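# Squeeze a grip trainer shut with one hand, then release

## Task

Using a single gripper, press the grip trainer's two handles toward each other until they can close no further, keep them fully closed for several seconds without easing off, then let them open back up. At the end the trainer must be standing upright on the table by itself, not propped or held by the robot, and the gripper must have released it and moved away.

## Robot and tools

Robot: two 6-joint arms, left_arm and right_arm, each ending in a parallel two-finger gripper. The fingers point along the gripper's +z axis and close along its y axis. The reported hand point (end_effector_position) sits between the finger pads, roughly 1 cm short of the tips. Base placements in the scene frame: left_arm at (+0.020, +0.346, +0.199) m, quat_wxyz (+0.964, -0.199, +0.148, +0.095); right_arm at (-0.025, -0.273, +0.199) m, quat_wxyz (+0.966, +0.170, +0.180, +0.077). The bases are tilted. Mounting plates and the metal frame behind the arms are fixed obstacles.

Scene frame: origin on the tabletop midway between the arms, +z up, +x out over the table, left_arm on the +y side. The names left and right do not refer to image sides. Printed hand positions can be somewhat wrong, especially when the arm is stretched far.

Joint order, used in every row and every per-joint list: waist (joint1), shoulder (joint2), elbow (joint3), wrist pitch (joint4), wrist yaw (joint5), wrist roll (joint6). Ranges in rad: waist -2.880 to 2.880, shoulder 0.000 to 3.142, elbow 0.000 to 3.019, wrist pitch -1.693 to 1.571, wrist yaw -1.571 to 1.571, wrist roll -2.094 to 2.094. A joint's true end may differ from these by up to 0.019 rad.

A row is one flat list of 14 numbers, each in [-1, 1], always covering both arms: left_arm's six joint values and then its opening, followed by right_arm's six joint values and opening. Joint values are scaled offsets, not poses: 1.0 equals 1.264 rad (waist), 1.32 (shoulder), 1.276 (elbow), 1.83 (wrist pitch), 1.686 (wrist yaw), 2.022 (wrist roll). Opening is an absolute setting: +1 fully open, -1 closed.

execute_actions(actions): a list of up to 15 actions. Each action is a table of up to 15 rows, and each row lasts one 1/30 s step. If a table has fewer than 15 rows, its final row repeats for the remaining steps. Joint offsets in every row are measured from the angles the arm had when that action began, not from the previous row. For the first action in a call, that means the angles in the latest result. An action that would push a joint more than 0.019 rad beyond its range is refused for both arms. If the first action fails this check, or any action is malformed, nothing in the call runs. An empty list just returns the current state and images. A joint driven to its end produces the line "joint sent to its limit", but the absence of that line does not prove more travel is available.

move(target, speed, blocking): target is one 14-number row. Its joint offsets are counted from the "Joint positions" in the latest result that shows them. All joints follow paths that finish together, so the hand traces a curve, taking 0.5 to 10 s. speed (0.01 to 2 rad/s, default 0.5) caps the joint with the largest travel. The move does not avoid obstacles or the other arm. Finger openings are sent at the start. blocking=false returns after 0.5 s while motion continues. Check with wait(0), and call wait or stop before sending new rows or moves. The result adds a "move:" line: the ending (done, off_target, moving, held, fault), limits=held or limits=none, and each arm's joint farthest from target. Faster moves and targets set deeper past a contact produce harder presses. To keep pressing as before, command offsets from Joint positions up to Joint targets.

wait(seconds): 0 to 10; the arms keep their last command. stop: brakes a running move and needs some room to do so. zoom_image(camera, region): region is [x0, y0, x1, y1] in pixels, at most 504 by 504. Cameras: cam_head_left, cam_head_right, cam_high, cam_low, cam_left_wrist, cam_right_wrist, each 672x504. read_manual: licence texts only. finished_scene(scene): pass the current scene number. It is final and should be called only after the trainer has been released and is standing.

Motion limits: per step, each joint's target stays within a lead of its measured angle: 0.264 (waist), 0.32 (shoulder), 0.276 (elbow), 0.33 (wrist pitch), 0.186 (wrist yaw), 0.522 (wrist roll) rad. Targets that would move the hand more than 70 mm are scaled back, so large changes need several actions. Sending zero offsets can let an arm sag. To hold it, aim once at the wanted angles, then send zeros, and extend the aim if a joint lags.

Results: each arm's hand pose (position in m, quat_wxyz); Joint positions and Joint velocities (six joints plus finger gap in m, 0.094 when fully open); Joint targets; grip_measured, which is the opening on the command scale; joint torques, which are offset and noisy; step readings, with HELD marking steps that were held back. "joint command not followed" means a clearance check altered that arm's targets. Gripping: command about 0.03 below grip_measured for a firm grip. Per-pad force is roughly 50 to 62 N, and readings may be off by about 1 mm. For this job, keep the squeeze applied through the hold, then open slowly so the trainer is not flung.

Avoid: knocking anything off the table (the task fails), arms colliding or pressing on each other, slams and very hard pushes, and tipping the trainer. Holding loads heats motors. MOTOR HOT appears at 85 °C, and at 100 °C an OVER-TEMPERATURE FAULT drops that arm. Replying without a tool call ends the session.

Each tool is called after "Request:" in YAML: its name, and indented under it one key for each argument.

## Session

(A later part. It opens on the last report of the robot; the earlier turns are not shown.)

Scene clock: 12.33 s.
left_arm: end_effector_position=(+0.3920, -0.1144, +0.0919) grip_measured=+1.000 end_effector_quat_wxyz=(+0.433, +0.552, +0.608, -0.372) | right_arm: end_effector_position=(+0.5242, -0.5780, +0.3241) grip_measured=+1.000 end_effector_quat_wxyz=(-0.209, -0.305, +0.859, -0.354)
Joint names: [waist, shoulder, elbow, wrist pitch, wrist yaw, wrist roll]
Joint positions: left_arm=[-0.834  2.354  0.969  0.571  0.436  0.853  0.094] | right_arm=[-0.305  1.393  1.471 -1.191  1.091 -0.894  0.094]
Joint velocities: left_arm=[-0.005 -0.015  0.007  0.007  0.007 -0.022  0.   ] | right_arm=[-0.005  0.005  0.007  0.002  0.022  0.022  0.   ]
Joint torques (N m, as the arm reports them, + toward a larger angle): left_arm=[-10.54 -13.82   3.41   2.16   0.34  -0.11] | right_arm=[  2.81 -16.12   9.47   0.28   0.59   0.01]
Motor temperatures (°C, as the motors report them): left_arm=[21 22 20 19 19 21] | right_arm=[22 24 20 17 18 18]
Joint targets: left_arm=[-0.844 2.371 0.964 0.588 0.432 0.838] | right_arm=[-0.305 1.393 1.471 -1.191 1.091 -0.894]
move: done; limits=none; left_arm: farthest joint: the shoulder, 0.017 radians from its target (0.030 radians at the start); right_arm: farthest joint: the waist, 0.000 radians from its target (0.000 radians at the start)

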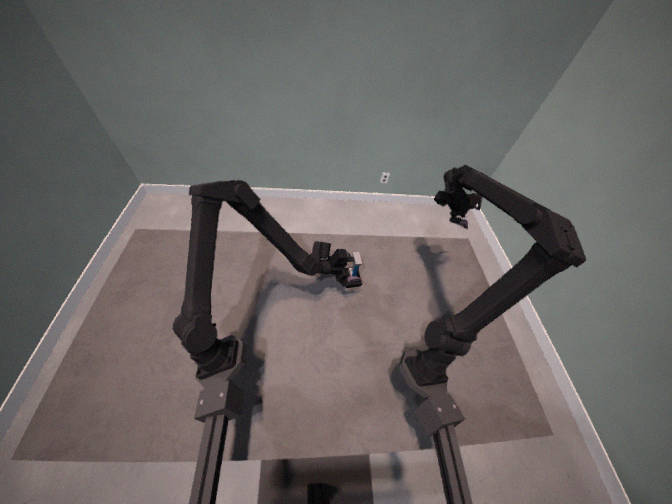

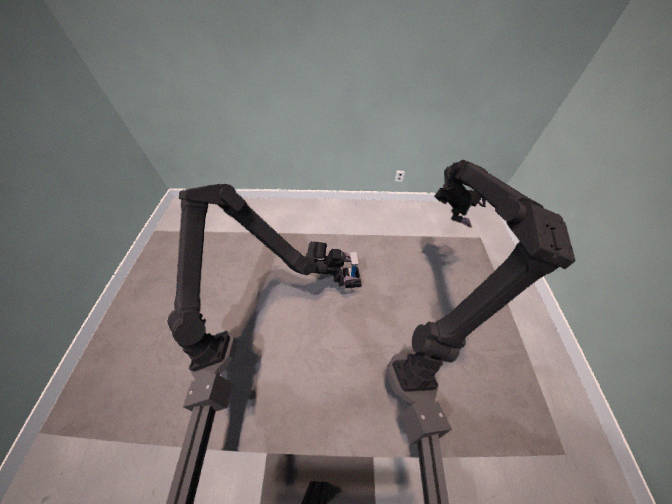

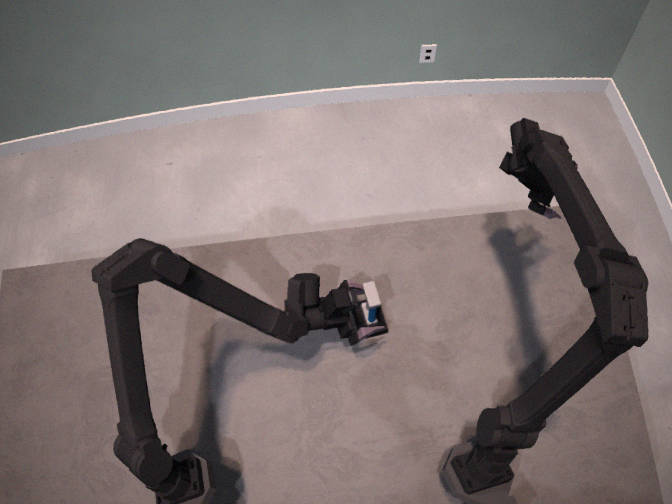

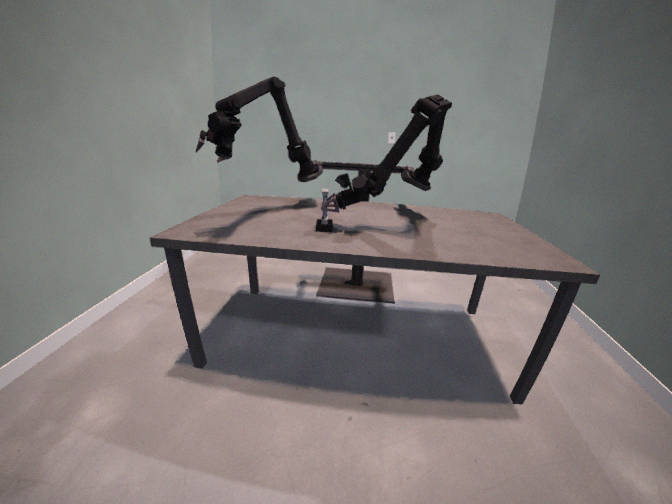

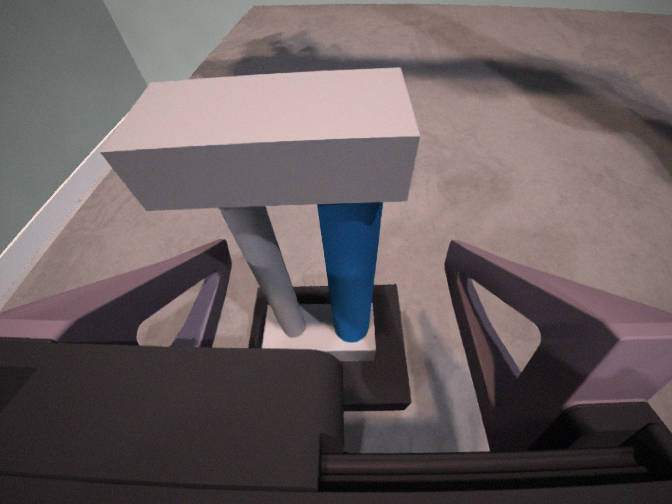

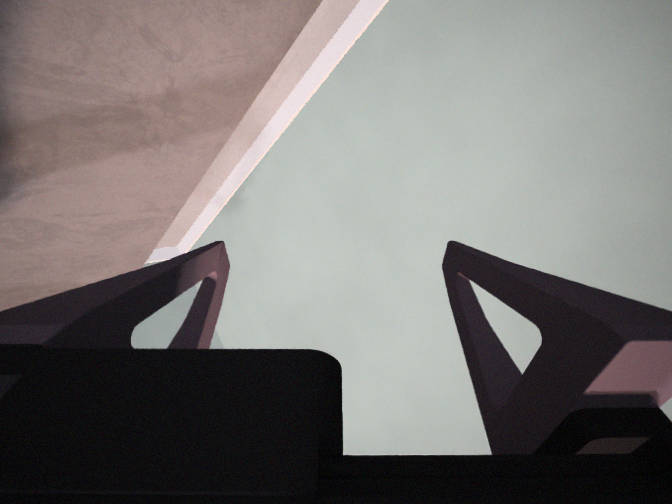

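Request:
execute_actions:
  actions:
    - [[-0.0079,0.0129,-0.0039,0.0093,-0.0024,-0.0074,0.95,0,0,0,0,0,0,1],[-0.0079,0.0129,-0.0039,0.0093,-0.0024,-0.0074,0.90,0,0,0,0,0,0,1],[-0.0079,0.0129,-0.0039,0.0093,-0.0024,-0.0074,0.85,0,0,0,0,0,0,1],[-0.0079,0.0129,-0.0039,0.0093,-0.0024,-0.0074,0.81,0,0,0,0,0,0,1],[-0.0079,0.0129,-0.0039,0.0093,-0.0024,-0.0074,0.77,0,0,0,0,0,0,1],[-0.0079,0.0129,-0.0039,0.0093,-0.0024,-0.0074,0.74,0,0,0,0,0,0,1],[-0.0079,0.0129,-0.0039,0.0093,-0.0024,-0.0074,0.71,0,0,0,0,0,0,1],[-0.0079,0.0129,-0.0039,0.0093,-0.0024,-0.0074,0.68,0,0,0,0,0,0,1],[-0.0079,0.0129,-0.0039,0.0093,-0.0024,-0.0074,0.65,0,0,0,0,0,0,1],[-0.0079,0.0129,-0.0039,0.0093,-0.0024,-0.0074,0.62,0,0,0,0,0,0,1],[-0.0079,0.0129,-0.0039,0.0093,-0.0024,-0.0074,0.59,0,0,0,0,0,0,1],[-0.0079,0.0129,-0.0039,0.0093,-0.0024,-0.0074,0.56,0,0,0,0,0,0,1],[-0.0079,0.0129,-0.0039,0.0093,-0.0024,-0.0074,0.53,0,0,0,0,0,0,1],[-0.0079,0.0129,-0.0039,0.0093,-0.0024,-0.0074,0.50,0,0,0,0,0,0,1],[-0.0079,0.0129,-0.0039,0.0093,-0.0024,-0.0074,0.47,0,0,0,0,0,0,1]]
    - [[-0.0079,0.0129,-0.0039,0.0093,-0.0024,-0.0074,0.44,0,0,0,0,0,0,1],[-0.0079,0.0129,-0.0039,0.0093,-0.0024,-0.0074,0.41,0,0,0,0,0,0,1],[-0.0079,0.0129,-0.0039,0.0093,-0.0024,-0.0074,0.38,0,0,0,0,0,0,1],[-0.0079,0.0129,-0.0039,0.0093,-0.0024,-0.0074,0.35,0,0,0,0,0,0,1],[-0.0079,0.0129,-0.0039,0.0093,-0.0024,-0.0074,0.32,0,0,0,0,0,0,1],[-0.0079,0.0129,-0.0039,0.0093,-0.0024,-0.0074,0.29,0,0,0,0,0,0,1],[-0.0079,0.0129,-0.0039,0.0093,-0.0024,-0.0074,0.26,0,0,0,0,0,0,1],[-0.0079,0.0129,-0.0039,0.0093,-0.0024,-0.0074,0.23,0,0,0,0,0,0,1],[-0.0079,0.0129,-0.0039,0.0093,-0.0024,-0.0074,0.20,0,0,0,0,0,0,1],[-0.0079,0.0129,-0.0039,0.0093,-0.0024,-0.0074,0.17,0,0,0,0,0,0,1],[-0.0079,0.0129,-0.0039,0.0093,-0.0024,-0.0074,0.14,0,0,0,0,0,0,1],[-0.0079,0.0129,-0.0039,0.0093,-0.0024,-0.0074,0.11,0,0,0,0,0,0,1],[-0.0079,0.0129,-0.0039,0.0093,-0.0024,-0.0074,0.08,0,0,0,0,0,0,1],[-0.0079,0.0129,-0.0039,0.0093,-0.0024,-0.0074,0.05,0,0,0,0,0,0,1],[-0.0079,0.0129,-0.0039,0.0093,-0.0024,-0.0074,0.02,0,0,0,0,0,0,1]]

Scene clock: 13.93 s.
left_arm: end_effector_position=(+0.3956, -0.1140, +0.0922) grip_measured=+0.038 end_effector_quat_wxyz=(+0.437, +0.549, +0.611, -0.366) | right_arm: end_effector_position=(+0.5242, -0.5780, +0.3241) grip_measured=+1.000 end_effector_quat_wxyz=(-0.209, -0.305, +0.859, -0.354)
Joint names: [waist, shoulder, elbow, wrist pitch, wrist yaw, wrist roll]
Joint positions: left_arm=[-0.834  2.354  0.969  0.583  0.422  0.848  0.049] | right_arm=[-0.305  1.393  1.471 -1.191  1.091 -0.894  0.094]
Joint velocities: left_arm=[-0.015 -0.015 -0.007  0.037 -0.037 -0.022 -0.031] | right_arm=[ 0.015 -0.015 -0.002  0.012  0.037 -0.051  0.   ]
Joint torques (N m, as the arm reports them, + toward a larger angle): left_arm=[-10.91 -13.53   3.39   1.56   0.75  -0.07] | right_arm=[  2.69 -16.04   9.49   0.28   0.6   -0.02]
Motor temperatures (°C, as the motors report them): left_arm=[21 22 20 20 19 21] | right_arm=[22 24 20 17 18 18]
Joint targets: left_arm=[-0.844 2.371 0.964 0.588 0.430 0.838] | right_arm=[-0.305 1.393 1.471 -1.191 1.091 -0.894]
Step readings (joint positions; steps 1 to 15: 1st action; 16 to 30: 2nd action):
0: left_arm=[-0.834 2.354 0.969 0.571 0.436 0.853] | right_arm=[-0.305 1.393 1.471 -1.191 1.091 -0.894]
1: left_arm=[-0.834 2.354 0.969 0.571 0.435 0.853] | right_arm=[-0.305 1.393 1.471 -1.191 1.091 -0.894]
2: left_arm=[-0.834 2.354 0.969 0.571 0.435 0.853] | right_arm=[-0.305 1.393 1.471 -1.191 1.091 -0.894]
4: left_arm=[-0.834 2.354 0.969 0.571 0.434 0.853] | right_arm=[-0.305 1.393 1.471 -1.191 1.091 -0.894]
8: left_arm=[-0.834 2.354 0.969 0.571 0.434 0.853] | right_arm=[-0.305 1.393 1.471 -1.191 1.091 -0.894]
15: left_arm=[-0.834 2.354 0.969 0.571 0.434 0.853] | right_arm=[-0.305 1.393 1.471 -1.191 1.091 -0.894]
16: left_arm=[-0.834 2.354 0.969 0.571 0.434 0.853] | right_arm=[-0.305 1.393 1.471 -1.191 1.091 -0.894]
17: left_arm=[-0.834 2.354 0.969 0.571 0.434 0.853] | right_arm=[-0.305 1.393 1.471 -1.191 1.091 -0.894]
19: left_arm=[-0.834 2.354 0.969 0.571 0.434 0.853] | right_arm=[-0.305 1.393 1.471 -1.191 1.091 -0.894]
23: left_arm=[-0.834 2.354 0.969 0.575 0.429 0.851] | right_arm=[-0.305 1.393 1.471 -1.191 1.091 -0.894]
30: Joint positions above

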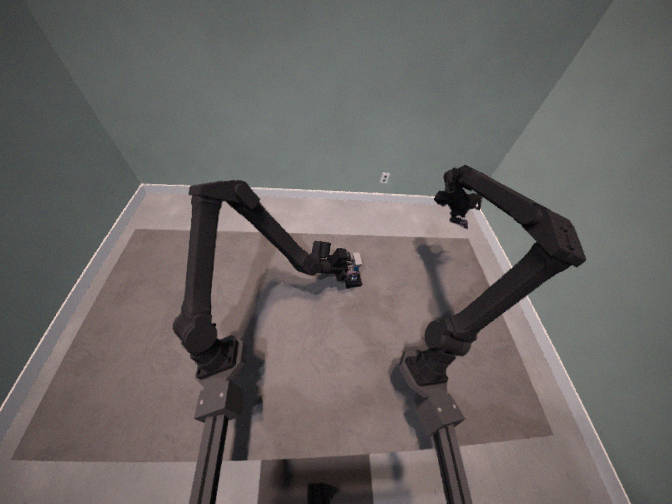

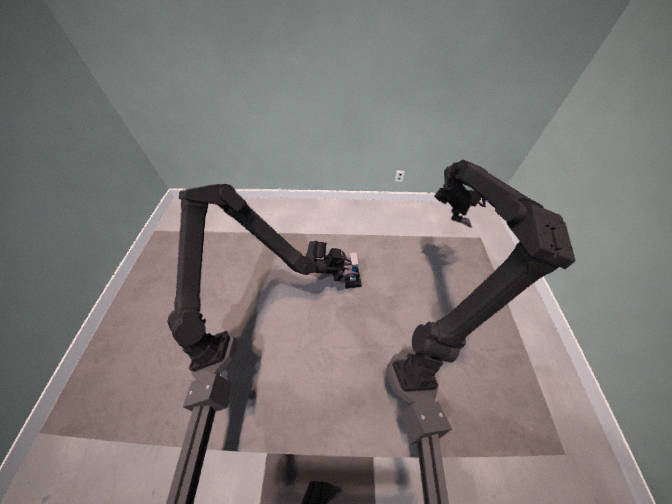

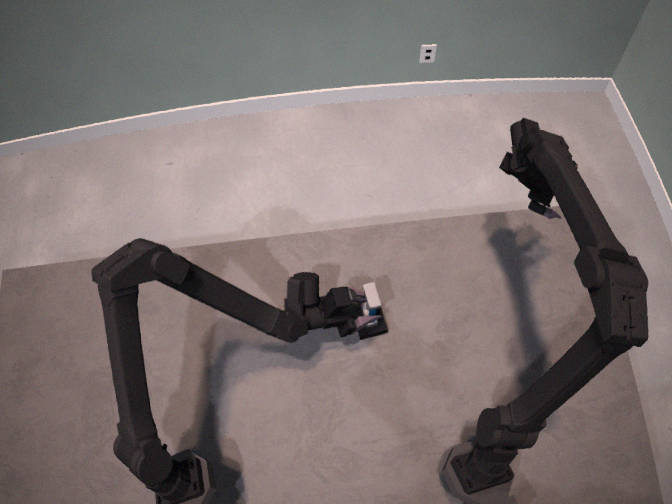

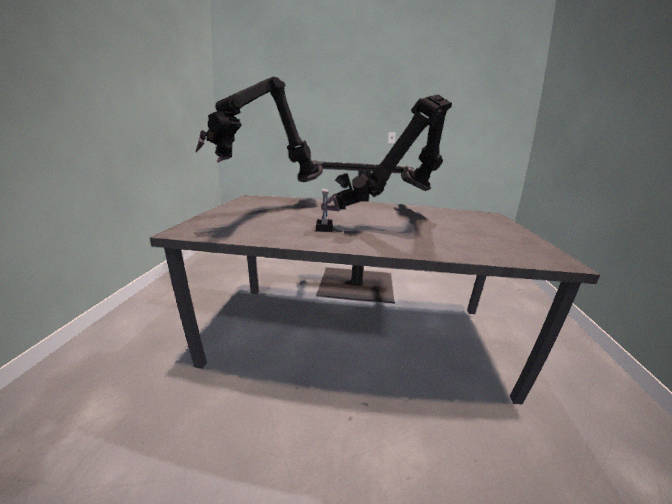

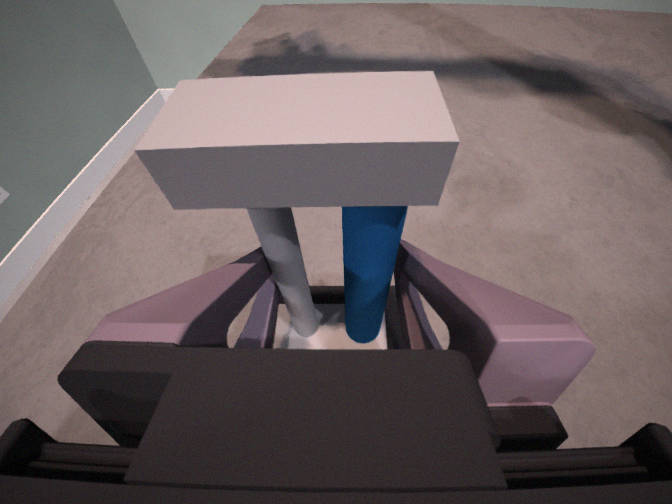

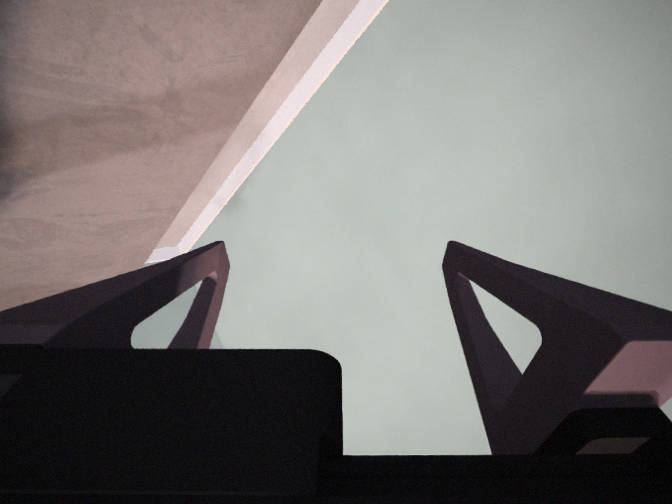

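Request:
execute_actions:
  actions:
    - [[-0.0079,0.0129,-0.0039,0.0027,0.0047,-0.005,-0.01,0,0,0,0,0,0,1],[-0.0079,0.0129,-0.0039,0.0027,0.0047,-0.005,-0.04,0,0,0,0,0,0,1],[-0.0079,0.0129,-0.0039,0.0027,0.0047,-0.005,-0.07,0,0,0,0,0,0,1],[-0.0079,0.0129,-0.0039,0.0027,0.0047,-0.005,-0.10,0,0,0,0,0,0,1],[-0.0079,0.0129,-0.0039,0.0027,0.0047,-0.005,-0.13,0,0,0,0,0,0,1],[-0.0079,0.0129,-0.0039,0.0027,0.0047,-0.005,-0.16,0,0,0,0,0,0,1],[-0.0079,0.0129,-0.0039,0.0027,0.0047,-0.005,-0.19,0,0,0,0,0,0,1],[-0.0079,0.0129,-0.0039,0.0027,0.0047,-0.005,-0.22,0,0,0,0,0,0,1],[-0.0079,0.0129,-0.0039,0.0027,0.0047,-0.005,-0.25,0,0,0,0,0,0,1],[-0.0079,0.0129,-0.0039,0.0027,0.0047,-0.005,-0.28,0,0,0,0,0,0,1],[-0.0079,0.0129,-0.0039,0.0027,0.0047,-0.005,-0.31,0,0,0,0,0,0,1],[-0.0079,0.0129,-0.0039,0.0027,0.0047,-0.005,-0.34,0,0,0,0,0,0,1],[-0.0079,0.0129,-0.0039,0.0027,0.0047,-0.005,-0.37,0,0,0,0,0,0,1],[-0.0079,0.0129,-0.0039,0.0027,0.0047,-0.005,-0.40,0,0,0,0,0,0,1],[-0.0079,0.0129,-0.0039,0.0027,0.0047,-0.005,-0.43,0,0,0,0,0,0,1]]

Scene clock: 14.70 s.
left_arm: end_effector_position=(+0.3952, -0.1145, +0.0927) grip_measured=-0.300 end_effector_quat_wxyz=(+0.435, +0.543, +0.614, -0.371) | right_arm: end_effector_position=(+0.5242, -0.5780, +0.3241) grip_measured=+1.000 end_effector_quat_wxyz=(-0.209, -0.305, +0.859, -0.354)
Joint names: [waist, shoulder, elbow, wrist pitch, wrist yaw, wrist roll]
Joint positions: left_arm=[-0.834  2.355  0.969  0.587  0.427  0.831  0.033] | right_arm=[-0.305  1.393  1.471 -1.191  1.091 -0.894  0.094]
Joint velocities: left_arm=[-0.005  0.005 -0.012  0.002 -0.007 -0.11  -0.   ] | right_arm=[-0.005 -0.005  0.007  0.002  0.037 -0.095  0.   ]
Joint torques (N m, as the arm reports them, + toward a larger angle): left_arm=[-10.58 -13.65   3.34   1.58   0.54   0.12] | right_arm=[  2.48 -16.28   9.44   0.23   0.57   0.01]
Motor temperatures (°C, as the motors report them): left_arm=[21 22 20 20 19 21] | right_arm=[22 24 20 17 18 18]
Joint targets: left_arm=[-0.844 2.371 0.964 0.588 0.430 0.838] | right_arm=[-0.305 1.393 1.471 -1.191 1.091 -0.894]
Step readings (joint positions):
0: left_arm=[-0.834 2.354 0.969 0.585 0.422 0.847] | right_arm=[-0.305 1.393 1.471 -1.191 1.091 -0.894]
1: left_arm=[-0.834 2.354 0.969 0.585 0.421 0.847] | right_arm=[-0.305 1.393 1.471 -1.191 1.091 -0.894]
2: left_arm=[-0.834 2.354 0.969 0.586 0.421 0.847] | right_arm=[-0.305 1.393 1.471 -1.191 1.091 -0.894]
4: left_arm=[-0.834 2.354 0.969 0.587 0.421 0.847] | right_arm=[-0.305 1.393 1.471 -1.191 1.091 -0.894]
8: left_arm=[-0.834 2.354 0.969 0.587 0.423 0.837] | right_arm=[-0.305 1.393 1.471 -1.191 1.091 -0.894]
15: Joint positions above

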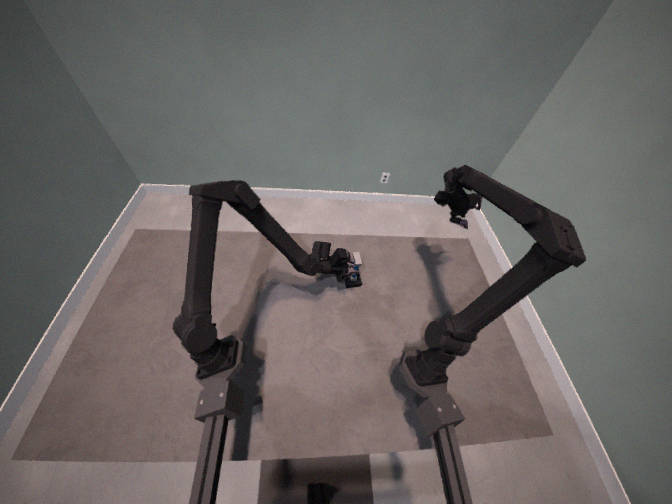

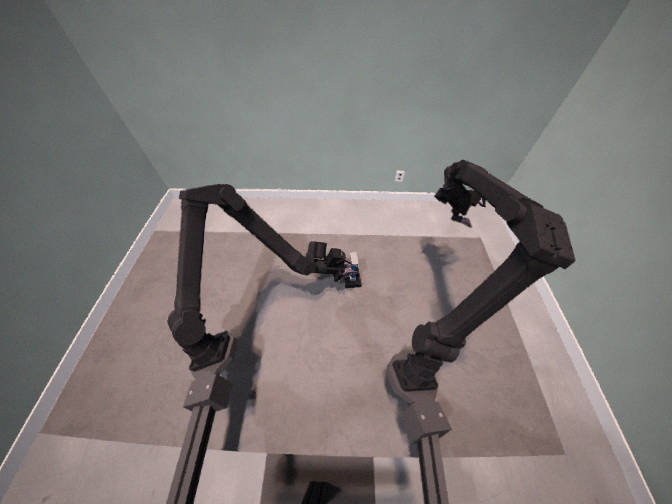

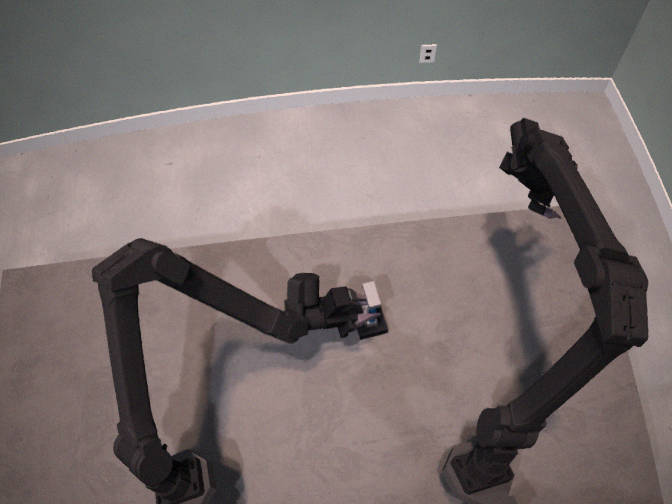

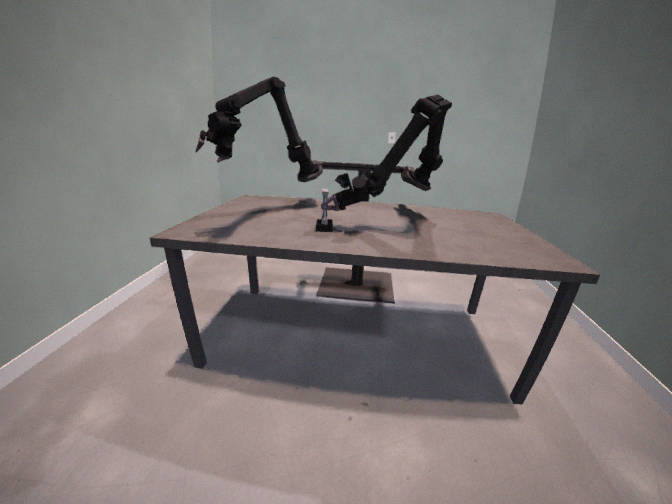

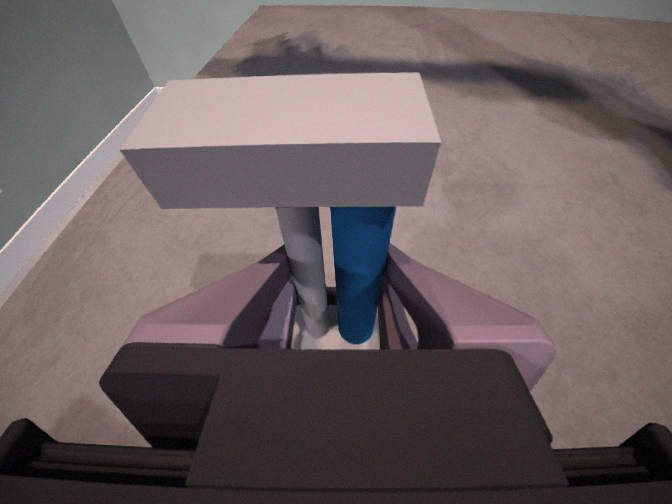

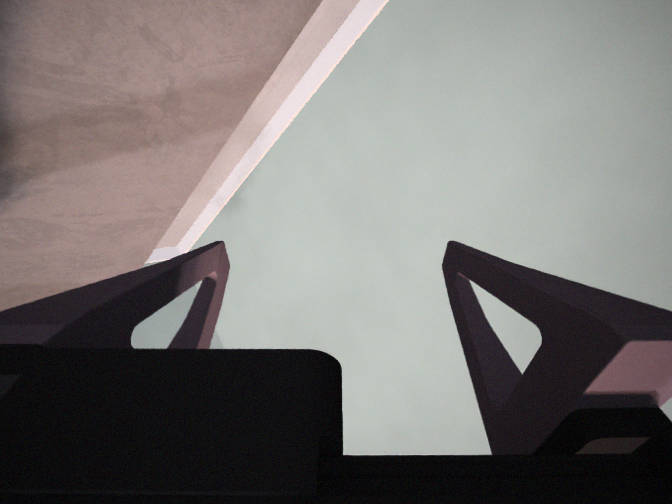

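Request:
execute_actions:
  actions:
    - [[-0.0079,0.0121,-0.0039,0.0005,0.0018,0.0035,-0.5,0,0,0,0,0,0,1],[-0.0079,0.0121,-0.0039,0.0005,0.0018,0.0035,-0.57,0,0,0,0,0,0,1],[-0.0079,0.0121,-0.0039,0.0005,0.0018,0.0035,-0.64,0,0,0,0,0,0,1],[-0.0079,0.0121,-0.0039,0.0005,0.0018,0.0035,-0.71,0,0,0,0,0,0,1],[-0.0079,0.0121,-0.0039,0.0005,0.0018,0.0035,-0.78,0,0,0,0,0,0,1],[-0.0079,0.0121,-0.0039,0.0005,0.0018,0.0035,-0.85,0,0,0,0,0,0,1],[-0.0079,0.0121,-0.0039,0.0005,0.0018,0.0035,-0.92,0,0,0,0,0,0,1],[-0.0079,0.0121,-0.0039,0.0005,0.0018,0.0035,-1.0,0,0,0,0,0,0,1]]

Request:
wait:
  seconds: 8

Scene clock: 15.47 s.
left_arm: end_effector_position=(+0.3952, -0.1145, +0.0927) grip_measured=-0.300 end_effector_quat_wxyz=(+0.435, +0.543, +0.614, -0.371) | right_arm: end_effector_position=(+0.5242, -0.5780, +0.3241) grip_measured=+1.000 end_effector_quat_wxyz=(-0.209, -0.305, +0.859, -0.354)
Joint names: [waist, shoulder, elbow, wrist pitch, wrist yaw, wrist roll]
Joint positions: left_arm=[-0.834  2.355  0.969  0.587  0.427  0.831  0.033] | right_arm=[-0.305  1.393  1.471 -1.191  1.091 -0.894  0.094]
Joint velocities: left_arm=[-0.015  0.015 -0.007  0.002 -0.022 -0.007 -0.001] | right_arm=[-0.005 -0.015 -0.007  0.002 -0.037 -0.022  0.   ]
Joint torques (N m, as the arm reports them, + toward a larger angle): left_arm=[-10.54 -13.53   3.34   1.57   0.55   0.12] | right_arm=[  2.78 -16.32   9.43   0.24   0.59   0.01]
Motor temperatures (°C, as the motors report them): left_arm=[21 22 20 20 19 21] | right_arm=[22 24 21 17 18 18]
Joint targets: left_arm=[-0.844 2.371 0.964 0.588 0.430 0.838] | right_arm=[-0.305 1.393 1.471 -1.191 1.091 -0.894]
Step readings (joint positions):
0: left_arm=[-0.834 2.355 0.969 0.587 0.427 0.831] | right_arm=[-0.305 1.393 1.471 -1.191 1.091 -0.894]
1: left_arm=[-0.834 2.355 0.969 0.587 0.427 0.831] | right_arm=[-0.305 1.393 1.471 -1.191 1.091 -0.894]
2: left_arm=[-0.834 2.355 0.969 0.587 0.427 0.831] | right_arm=[-0.305 1.393 1.471 -1.191 1.091 -0.894]
4: left_arm=[-0.834 2.355 0.969 0.587 0.427 0.831] | right_arm=[-0.305 1.393 1.471 -1.191 1.091 -0.894]
8: left_arm=[-0.834 2.355 0.969 0.587 0.427 0.831] | right_arm=[-0.305 1.393 1.471 -1.191 1.091 -0.894]
15: Joint positions above

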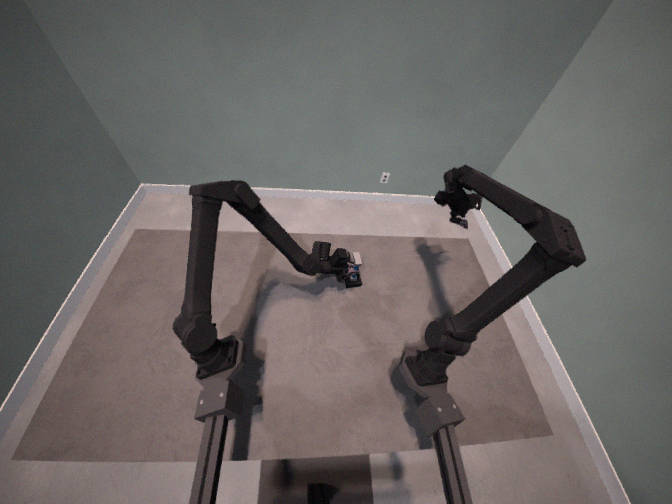

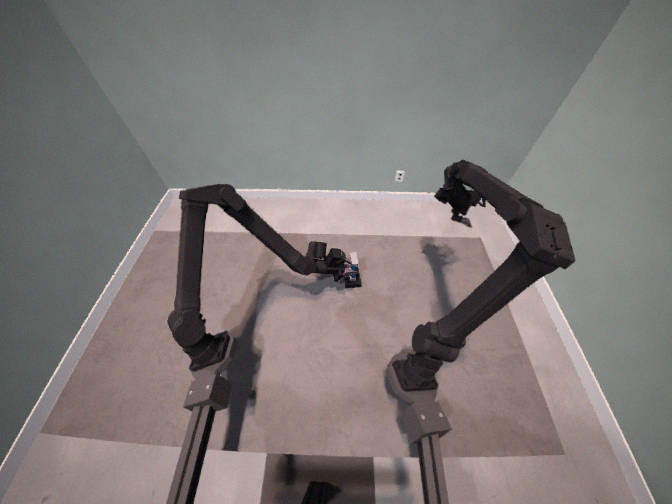

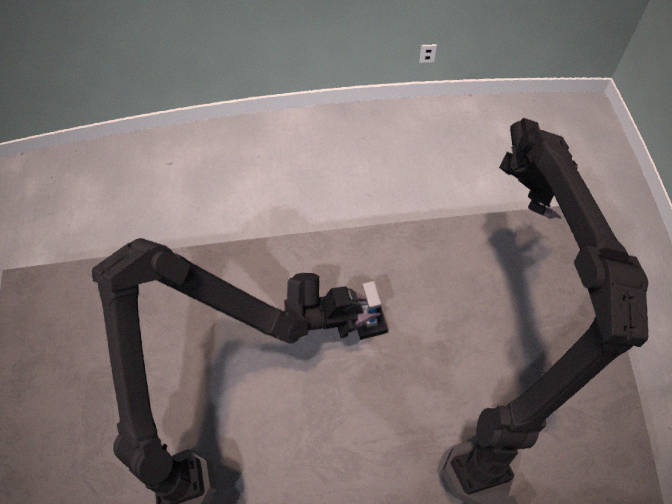

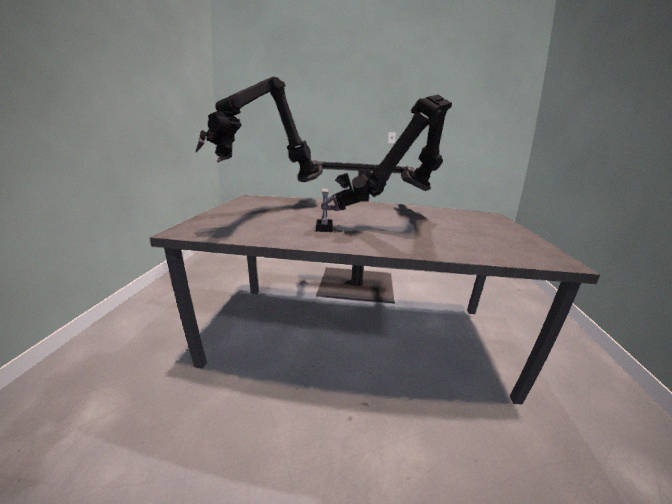

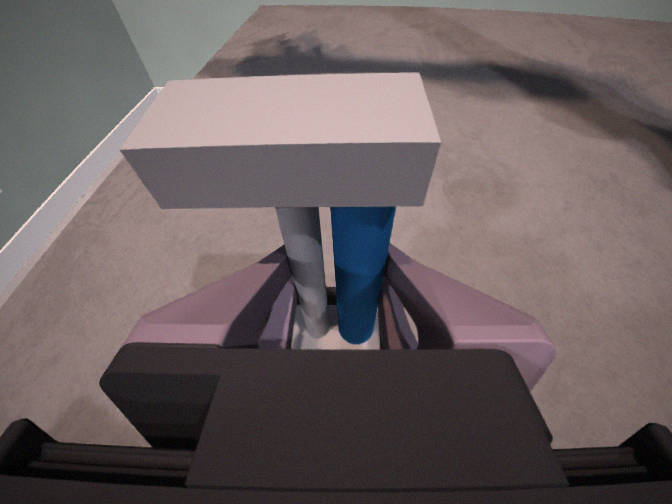

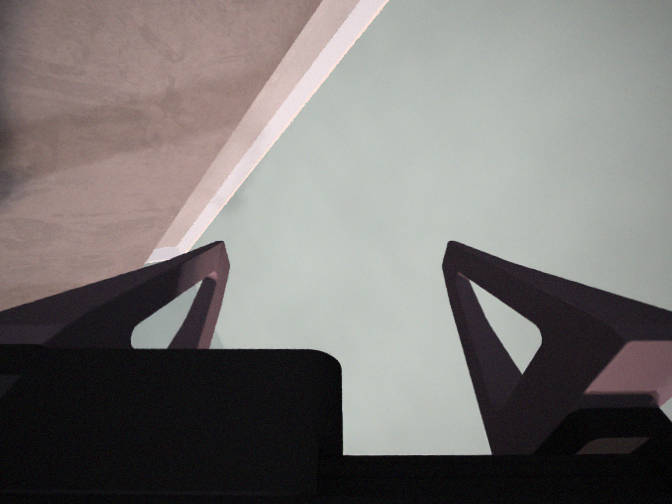

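Scene clock: 23.47 s.
left_arm: end_effector_position=(+0.3952, -0.1145, +0.0927) grip_measured=-0.300 end_effector_quat_wxyz=(+0.435, +0.543, +0.614, -0.371) | right_arm: end_effector_position=(+0.5242, -0.5780, +0.3241) grip_measured=+1.000 end_effector_quat_wxyz=(-0.209, -0.305, +0.859, -0.354)
Joint names: [waist, shoulder, elbow, wrist pitch, wrist yaw, wrist roll]
Joint positions: left_arm=[-0.834  2.355  0.969  0.587  0.427  0.831  0.033] | right_arm=[-0.305  1.393  1.471 -1.191  1.091 -0.894  0.094]
Joint velocities: left_arm=[ 0.005  0.005  0.002 -0.007  0.007 -0.037  0.001] | right_arm=[-0.015 -0.015 -0.007  0.007  0.007  0.022  0.   ]
Joint torques (N m, as the arm reports them, + toward a larger angle): left_arm=[-10.61 -13.46   3.34   1.55   0.54   0.12] | right_arm=[  2.7  -16.25   9.5    0.21   0.57  -0.01]
Motor temperatures (°C, as the motors report them): left_arm=[21 23 20 20 20 21] | right_arm=[22 24 21 17 18 18]
Joint targets: left_arm=[-0.844 2.371 0.964 0.588 0.430 0.838] | right_arm=[-0.305 1.393 1.471 -1.191 1.091 -0.894]
wait: 8.00 s; at rest by 0.17 s

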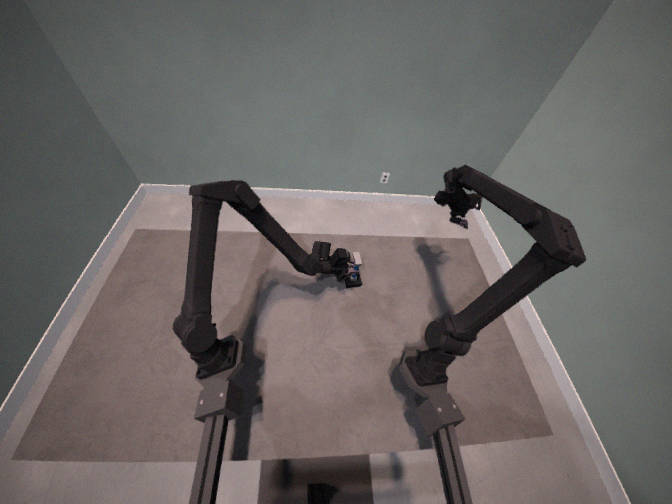

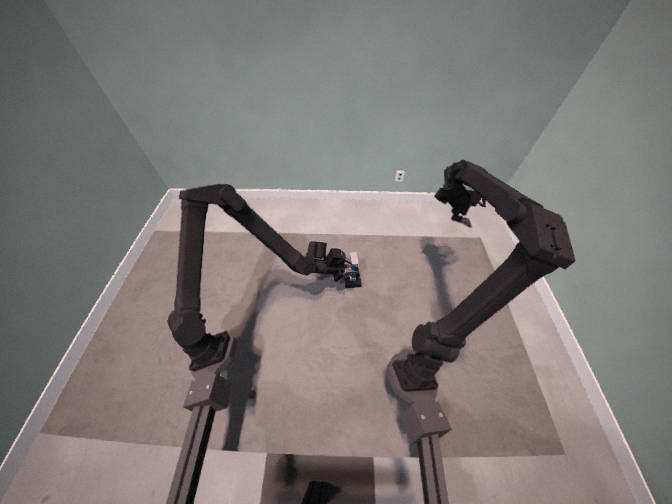

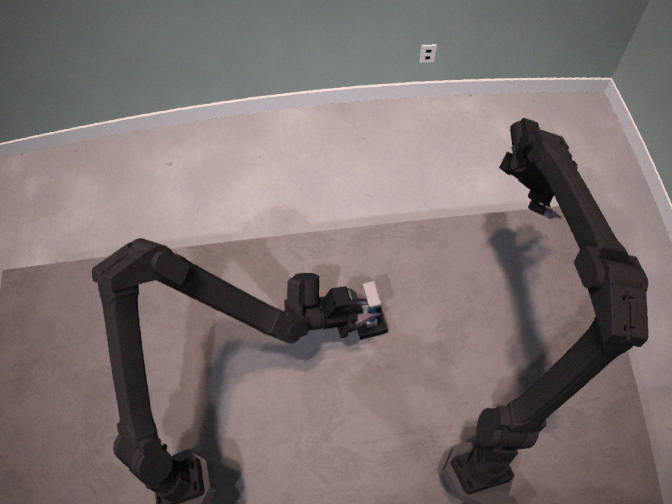

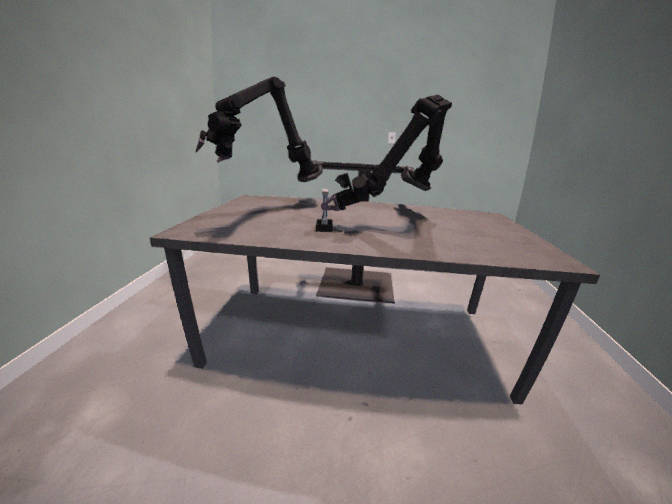

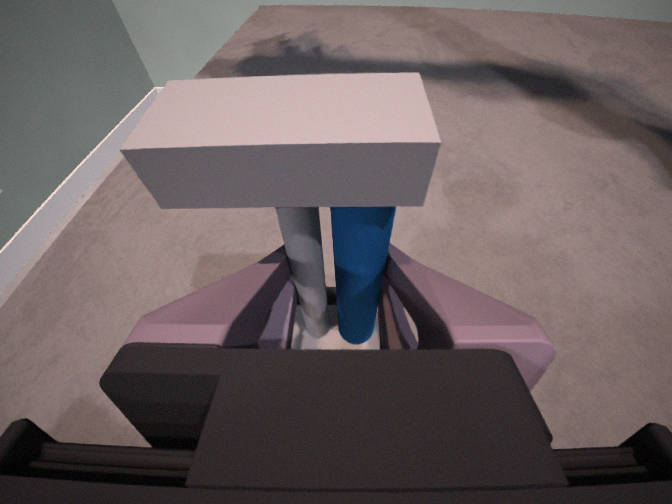

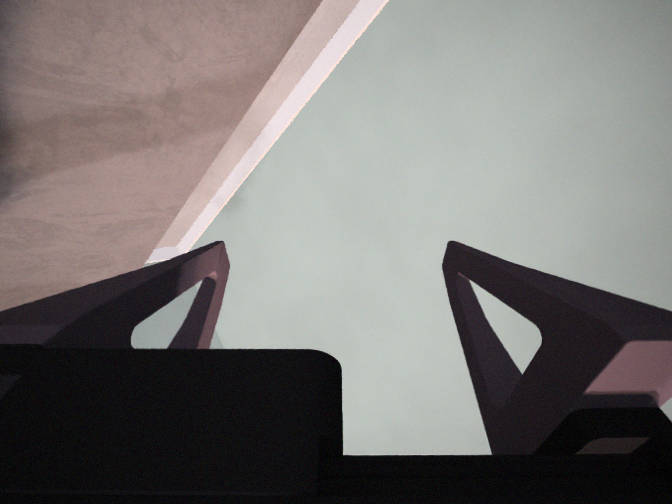

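Request:
execute_actions:
  actions: []

Scene clock: 23.70 s.
left_arm: end_effector_position=(+0.3952, -0.1145, +0.0927) grip_measured=-0.300 end_effector_quat_wxyz=(+0.435, +0.543, +0.614, -0.371) | right_arm: end_effector_position=(+0.5242, -0.5780, +0.3241) grip_measured=+1.000 end_effector_quat_wxyz=(-0.209, -0.305, +0.859, -0.354)
Joint names: [waist, shoulder, elbow, wrist pitch, wrist yaw, wrist roll]
Joint positions: left_arm=[-0.834  2.355  0.969  0.587  0.427  0.831  0.033] | right_arm=[-0.305  1.393  1.471 -1.191  1.091 -0.894  0.094]
Joint velocities: left_arm=[-0.015 -0.005 -0.007 -0.012  0.066  0.037 -0.001] | right_arm=[-0.015 -0.005 -0.002 -0.007  0.007 -0.022  0.   ]
Joint torques (N m, as the arm reports them, + toward a larger angle): left_arm=[-10.58 -13.59   3.35   1.56   0.55   0.12] | right_arm=[  2.78 -16.26   9.52   0.27   0.58   0.01]
Motor temperatures (°C, as the motors report them): left_arm=[21 23 20 20 20 21] | right_arm=[22 24 21 17 18 18]
Joint targets: left_arm=[-0.844 2.371 0.964 0.588 0.430 0.838] | right_arm=[-0.305 1.393 1.471 -1.191 1.091 -0.894]

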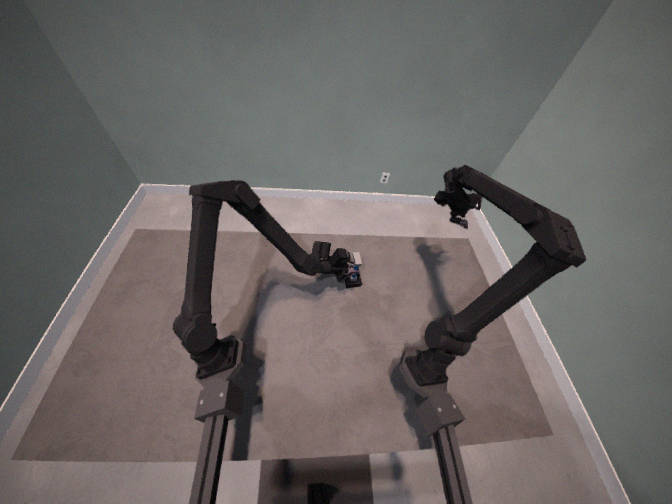

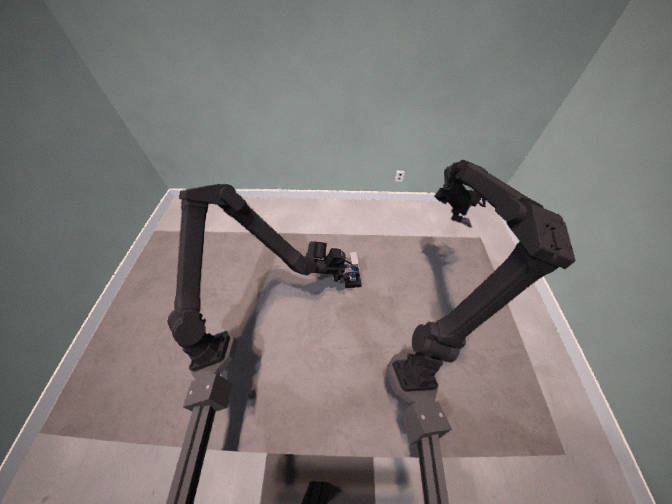

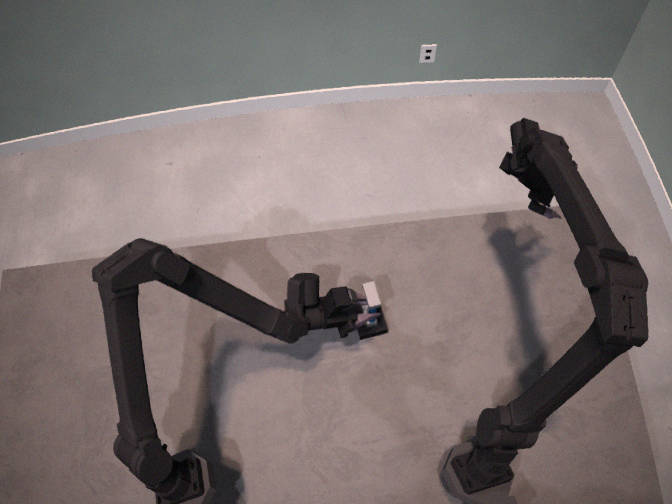

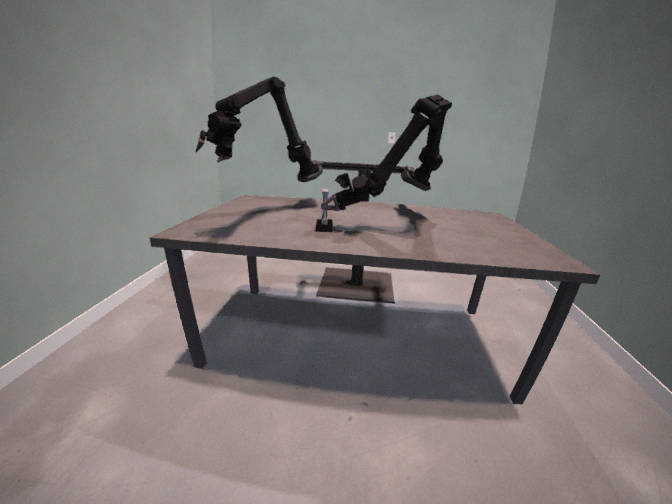

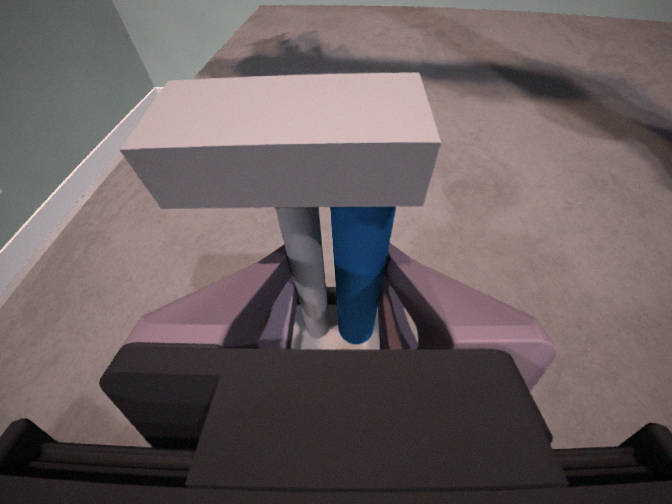

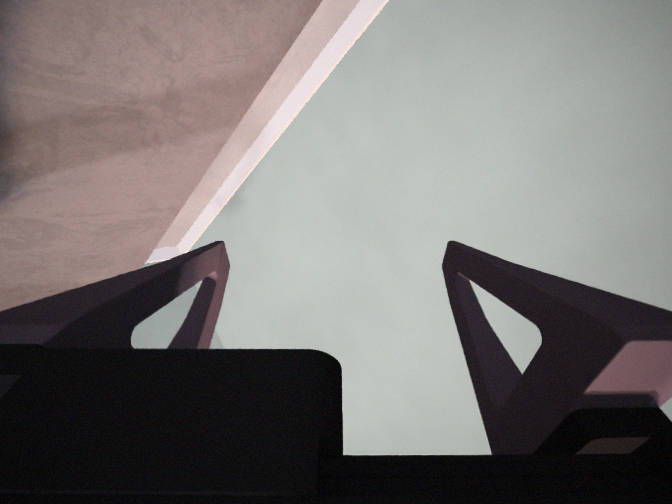

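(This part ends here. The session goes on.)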